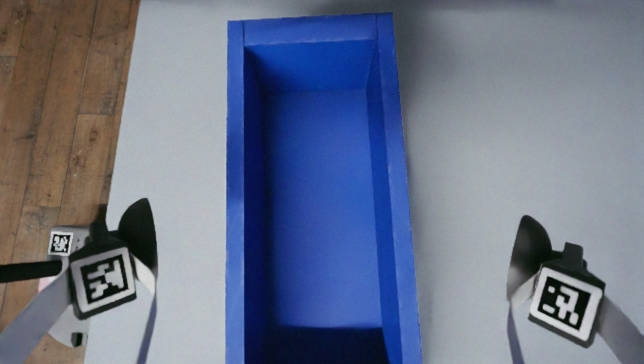

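execute_actions([
  {"r1":{"joints":{"arm_m":0.425,"lift_m":0.935}}},
], cameras=["r1_wrist_camera","r1_head_camera"])

Scene clock: 54.10 s.
r1.base_odometry: x=-1.292 y=-2.084 heading=-1.590 (m, m, rad; r1's odometry frame)
r1.turned_by_wheels: +0.000 (rad since the last result)
r1.turned_by_imu: +0.000 (rad since the last result)
r1.base_tilt: forward=-0.7 right=+1.0 (deg)
r1.lidar_m: 1.24 1.28 1.75 2.41 2.49 3.22 2.45 1.17 1.10 1.06 0.51 1.29
r1.head_depth_mm: 1935 2080 1116 854 692 617 1193 / 1959 2104 1102 861 674 616 1189 / 1980 2160 2372 751 664 1288 1176 / 1988 2227 2402 750 660 1274 1174 / 2007 2227 1130 750 660 1305 1167 / 2024 2294 1120 781 661 1296 1163 / 2046 2296 2499 829 664 804 1019
r1.base_status: not commanded
r1.joint_positions: lift_m=+0.935 arm_m=+0.425 wrist_yaw_rad=+1.570 wrist_pitch_rad=-1.201 wrist_roll_rad=-0.009 gripper_m=+0.170 head_pan_rad=-1.493 head_tilt_rad=-0.692
r1.joint_status: all done
r1.motor_effort: left_wheel=-1(1) right_wheel=+2(2) lift_m=+22(20) arm_m=-2(2) wrist_yaw_rad=+0(1) wrist_pitch_rad=+1(1) wrist_roll_rad=+0(0) gripper_m=+1(1) head_pan_rad=-2(2) head_tilt_rad=-4(4) (%)
r1.hand_pose: x=+0.0486 y=-0.5705 z=+0.8263 quat_wxyz=(+0.696, +0.694, -0.127, +0.132) (m; r1's base frame)
r1.wrist_depth_mm: - 258 204 217 192 251 252 / - 249 211 237 197 245 244 / - 243 204 230 202 239 237 / - 236 196 224 206 232 231 / 233 232 161 218 213 225 226 / - 224 156 213 209 136 220 / 220 219 153 207 206 174 213
r2.base_odometry: x=+0.467 y=+0.354 heading=+1.870 (m, m, rad; r2's odometry frame)
r2.turned_by_wheels: +0.000 (rad since the last result)
r2.turned_by_imu: +0.000 (rad since the last result)
r2.base_tilt: forward=-0.6 right=+1.8 (deg)
r2.lidar_m: 0.76 0.78 1.06 2.17 2.24 3.03 3.57 1.33 2.70 0.50 0.49 0.79
r2.head_depth_mm: 2206 2447 2116 1742 1483 - - / 2272 2560 1947 1697 1461 1290 - / 2329 2597 1023 993 944 1295 1083 / 1881 2168 1074 1661 1383 1274 1100 / 1456 1623 1084 1636 1423 1281 1111 / 1227 1335 1153 983 1482 1283 1121 / 1038 1149 1171 1020 1394 1283 1133
r2.base_status: not commanded
r2.joint_positions: lift_m=+0.850 arm_m=+0.000 wrist_yaw_rad=+1.573 wrist_pitch_rad=-1.199 wrist_roll_rad=-0.009 gripper_m=+0.170 head_pan_rad=-1.193 head_tilt_rad=-0.790
r2.joint_status: not commanded
r2.motor_effort: left_wheel=+0(1) right_wheel=+2(2) lift_m=+39(39) arm_m=+0(0) wrist_yaw_rad=-1(1) wrist_pitch_rad=+0(1) wrist_roll_rad=+0(0) gripper_m=+0(0) head_pan_rad=-4(4) head_tilt_rad=-6(6) (%)
r2.hand_pose: x=+0.0492 y=-0.1448 z=+0.7409 quat_wxyz=(+0.696, +0.694, -0.126, +0.134) (m; r2's base frame)
r2.wrist_depth_mm: 920 918 969 - - - 401 / 945 977 - - - - 389 / 935 907 947 971 977 963 386 / 888 933 896 936 930 595 377 / 871 881 868 890 912 901 901 / 814 860 - 861 858 - 876 / - - - 854 828 860 866
pictures: r1_head_camera (sideways: a quarter turn clockwise sets it upright), r1_wrist_camera
camera_calibration (this result's frames):
r1_head_camera: T_world_to_cam=[[-0.0960051, 0.627909, -0.772343, 1.02349], [0.994832, 0.0862895, -0.0535086, 0.0644793], [0.0330465, -0.773489, -0.632948, 0.783279], [0, 0, 0, 1]] pos_world=[0.00822993, -0.0423671, 1.28971]
r1_wrist_camera: T_world_to_cam=[[0.0510886, -0.998671, -0.00674401, -0.567101], [-0.981383, -0.0489501, -0.185716, 0.203052], [0.185139, 0.0161064, -0.98258, 0.977893], [0, 0, 0, 1]] pos_world=[0.0471978, -0.572159, 0.994744]
Images, in order (width x height): r1_head_camera 896x504, r1_wrist_camera 644x364.

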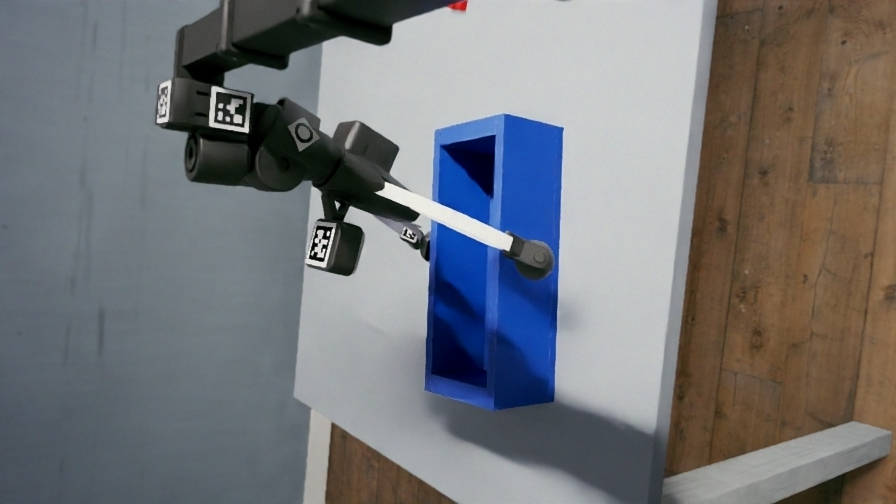

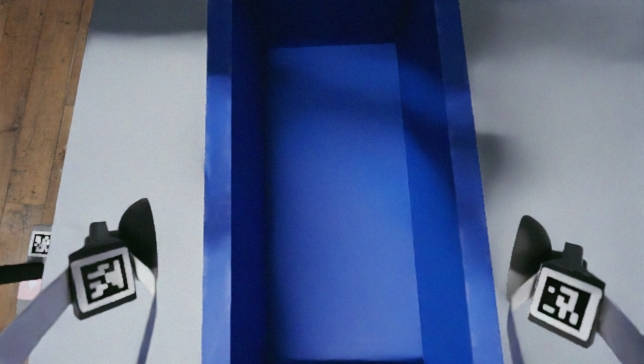

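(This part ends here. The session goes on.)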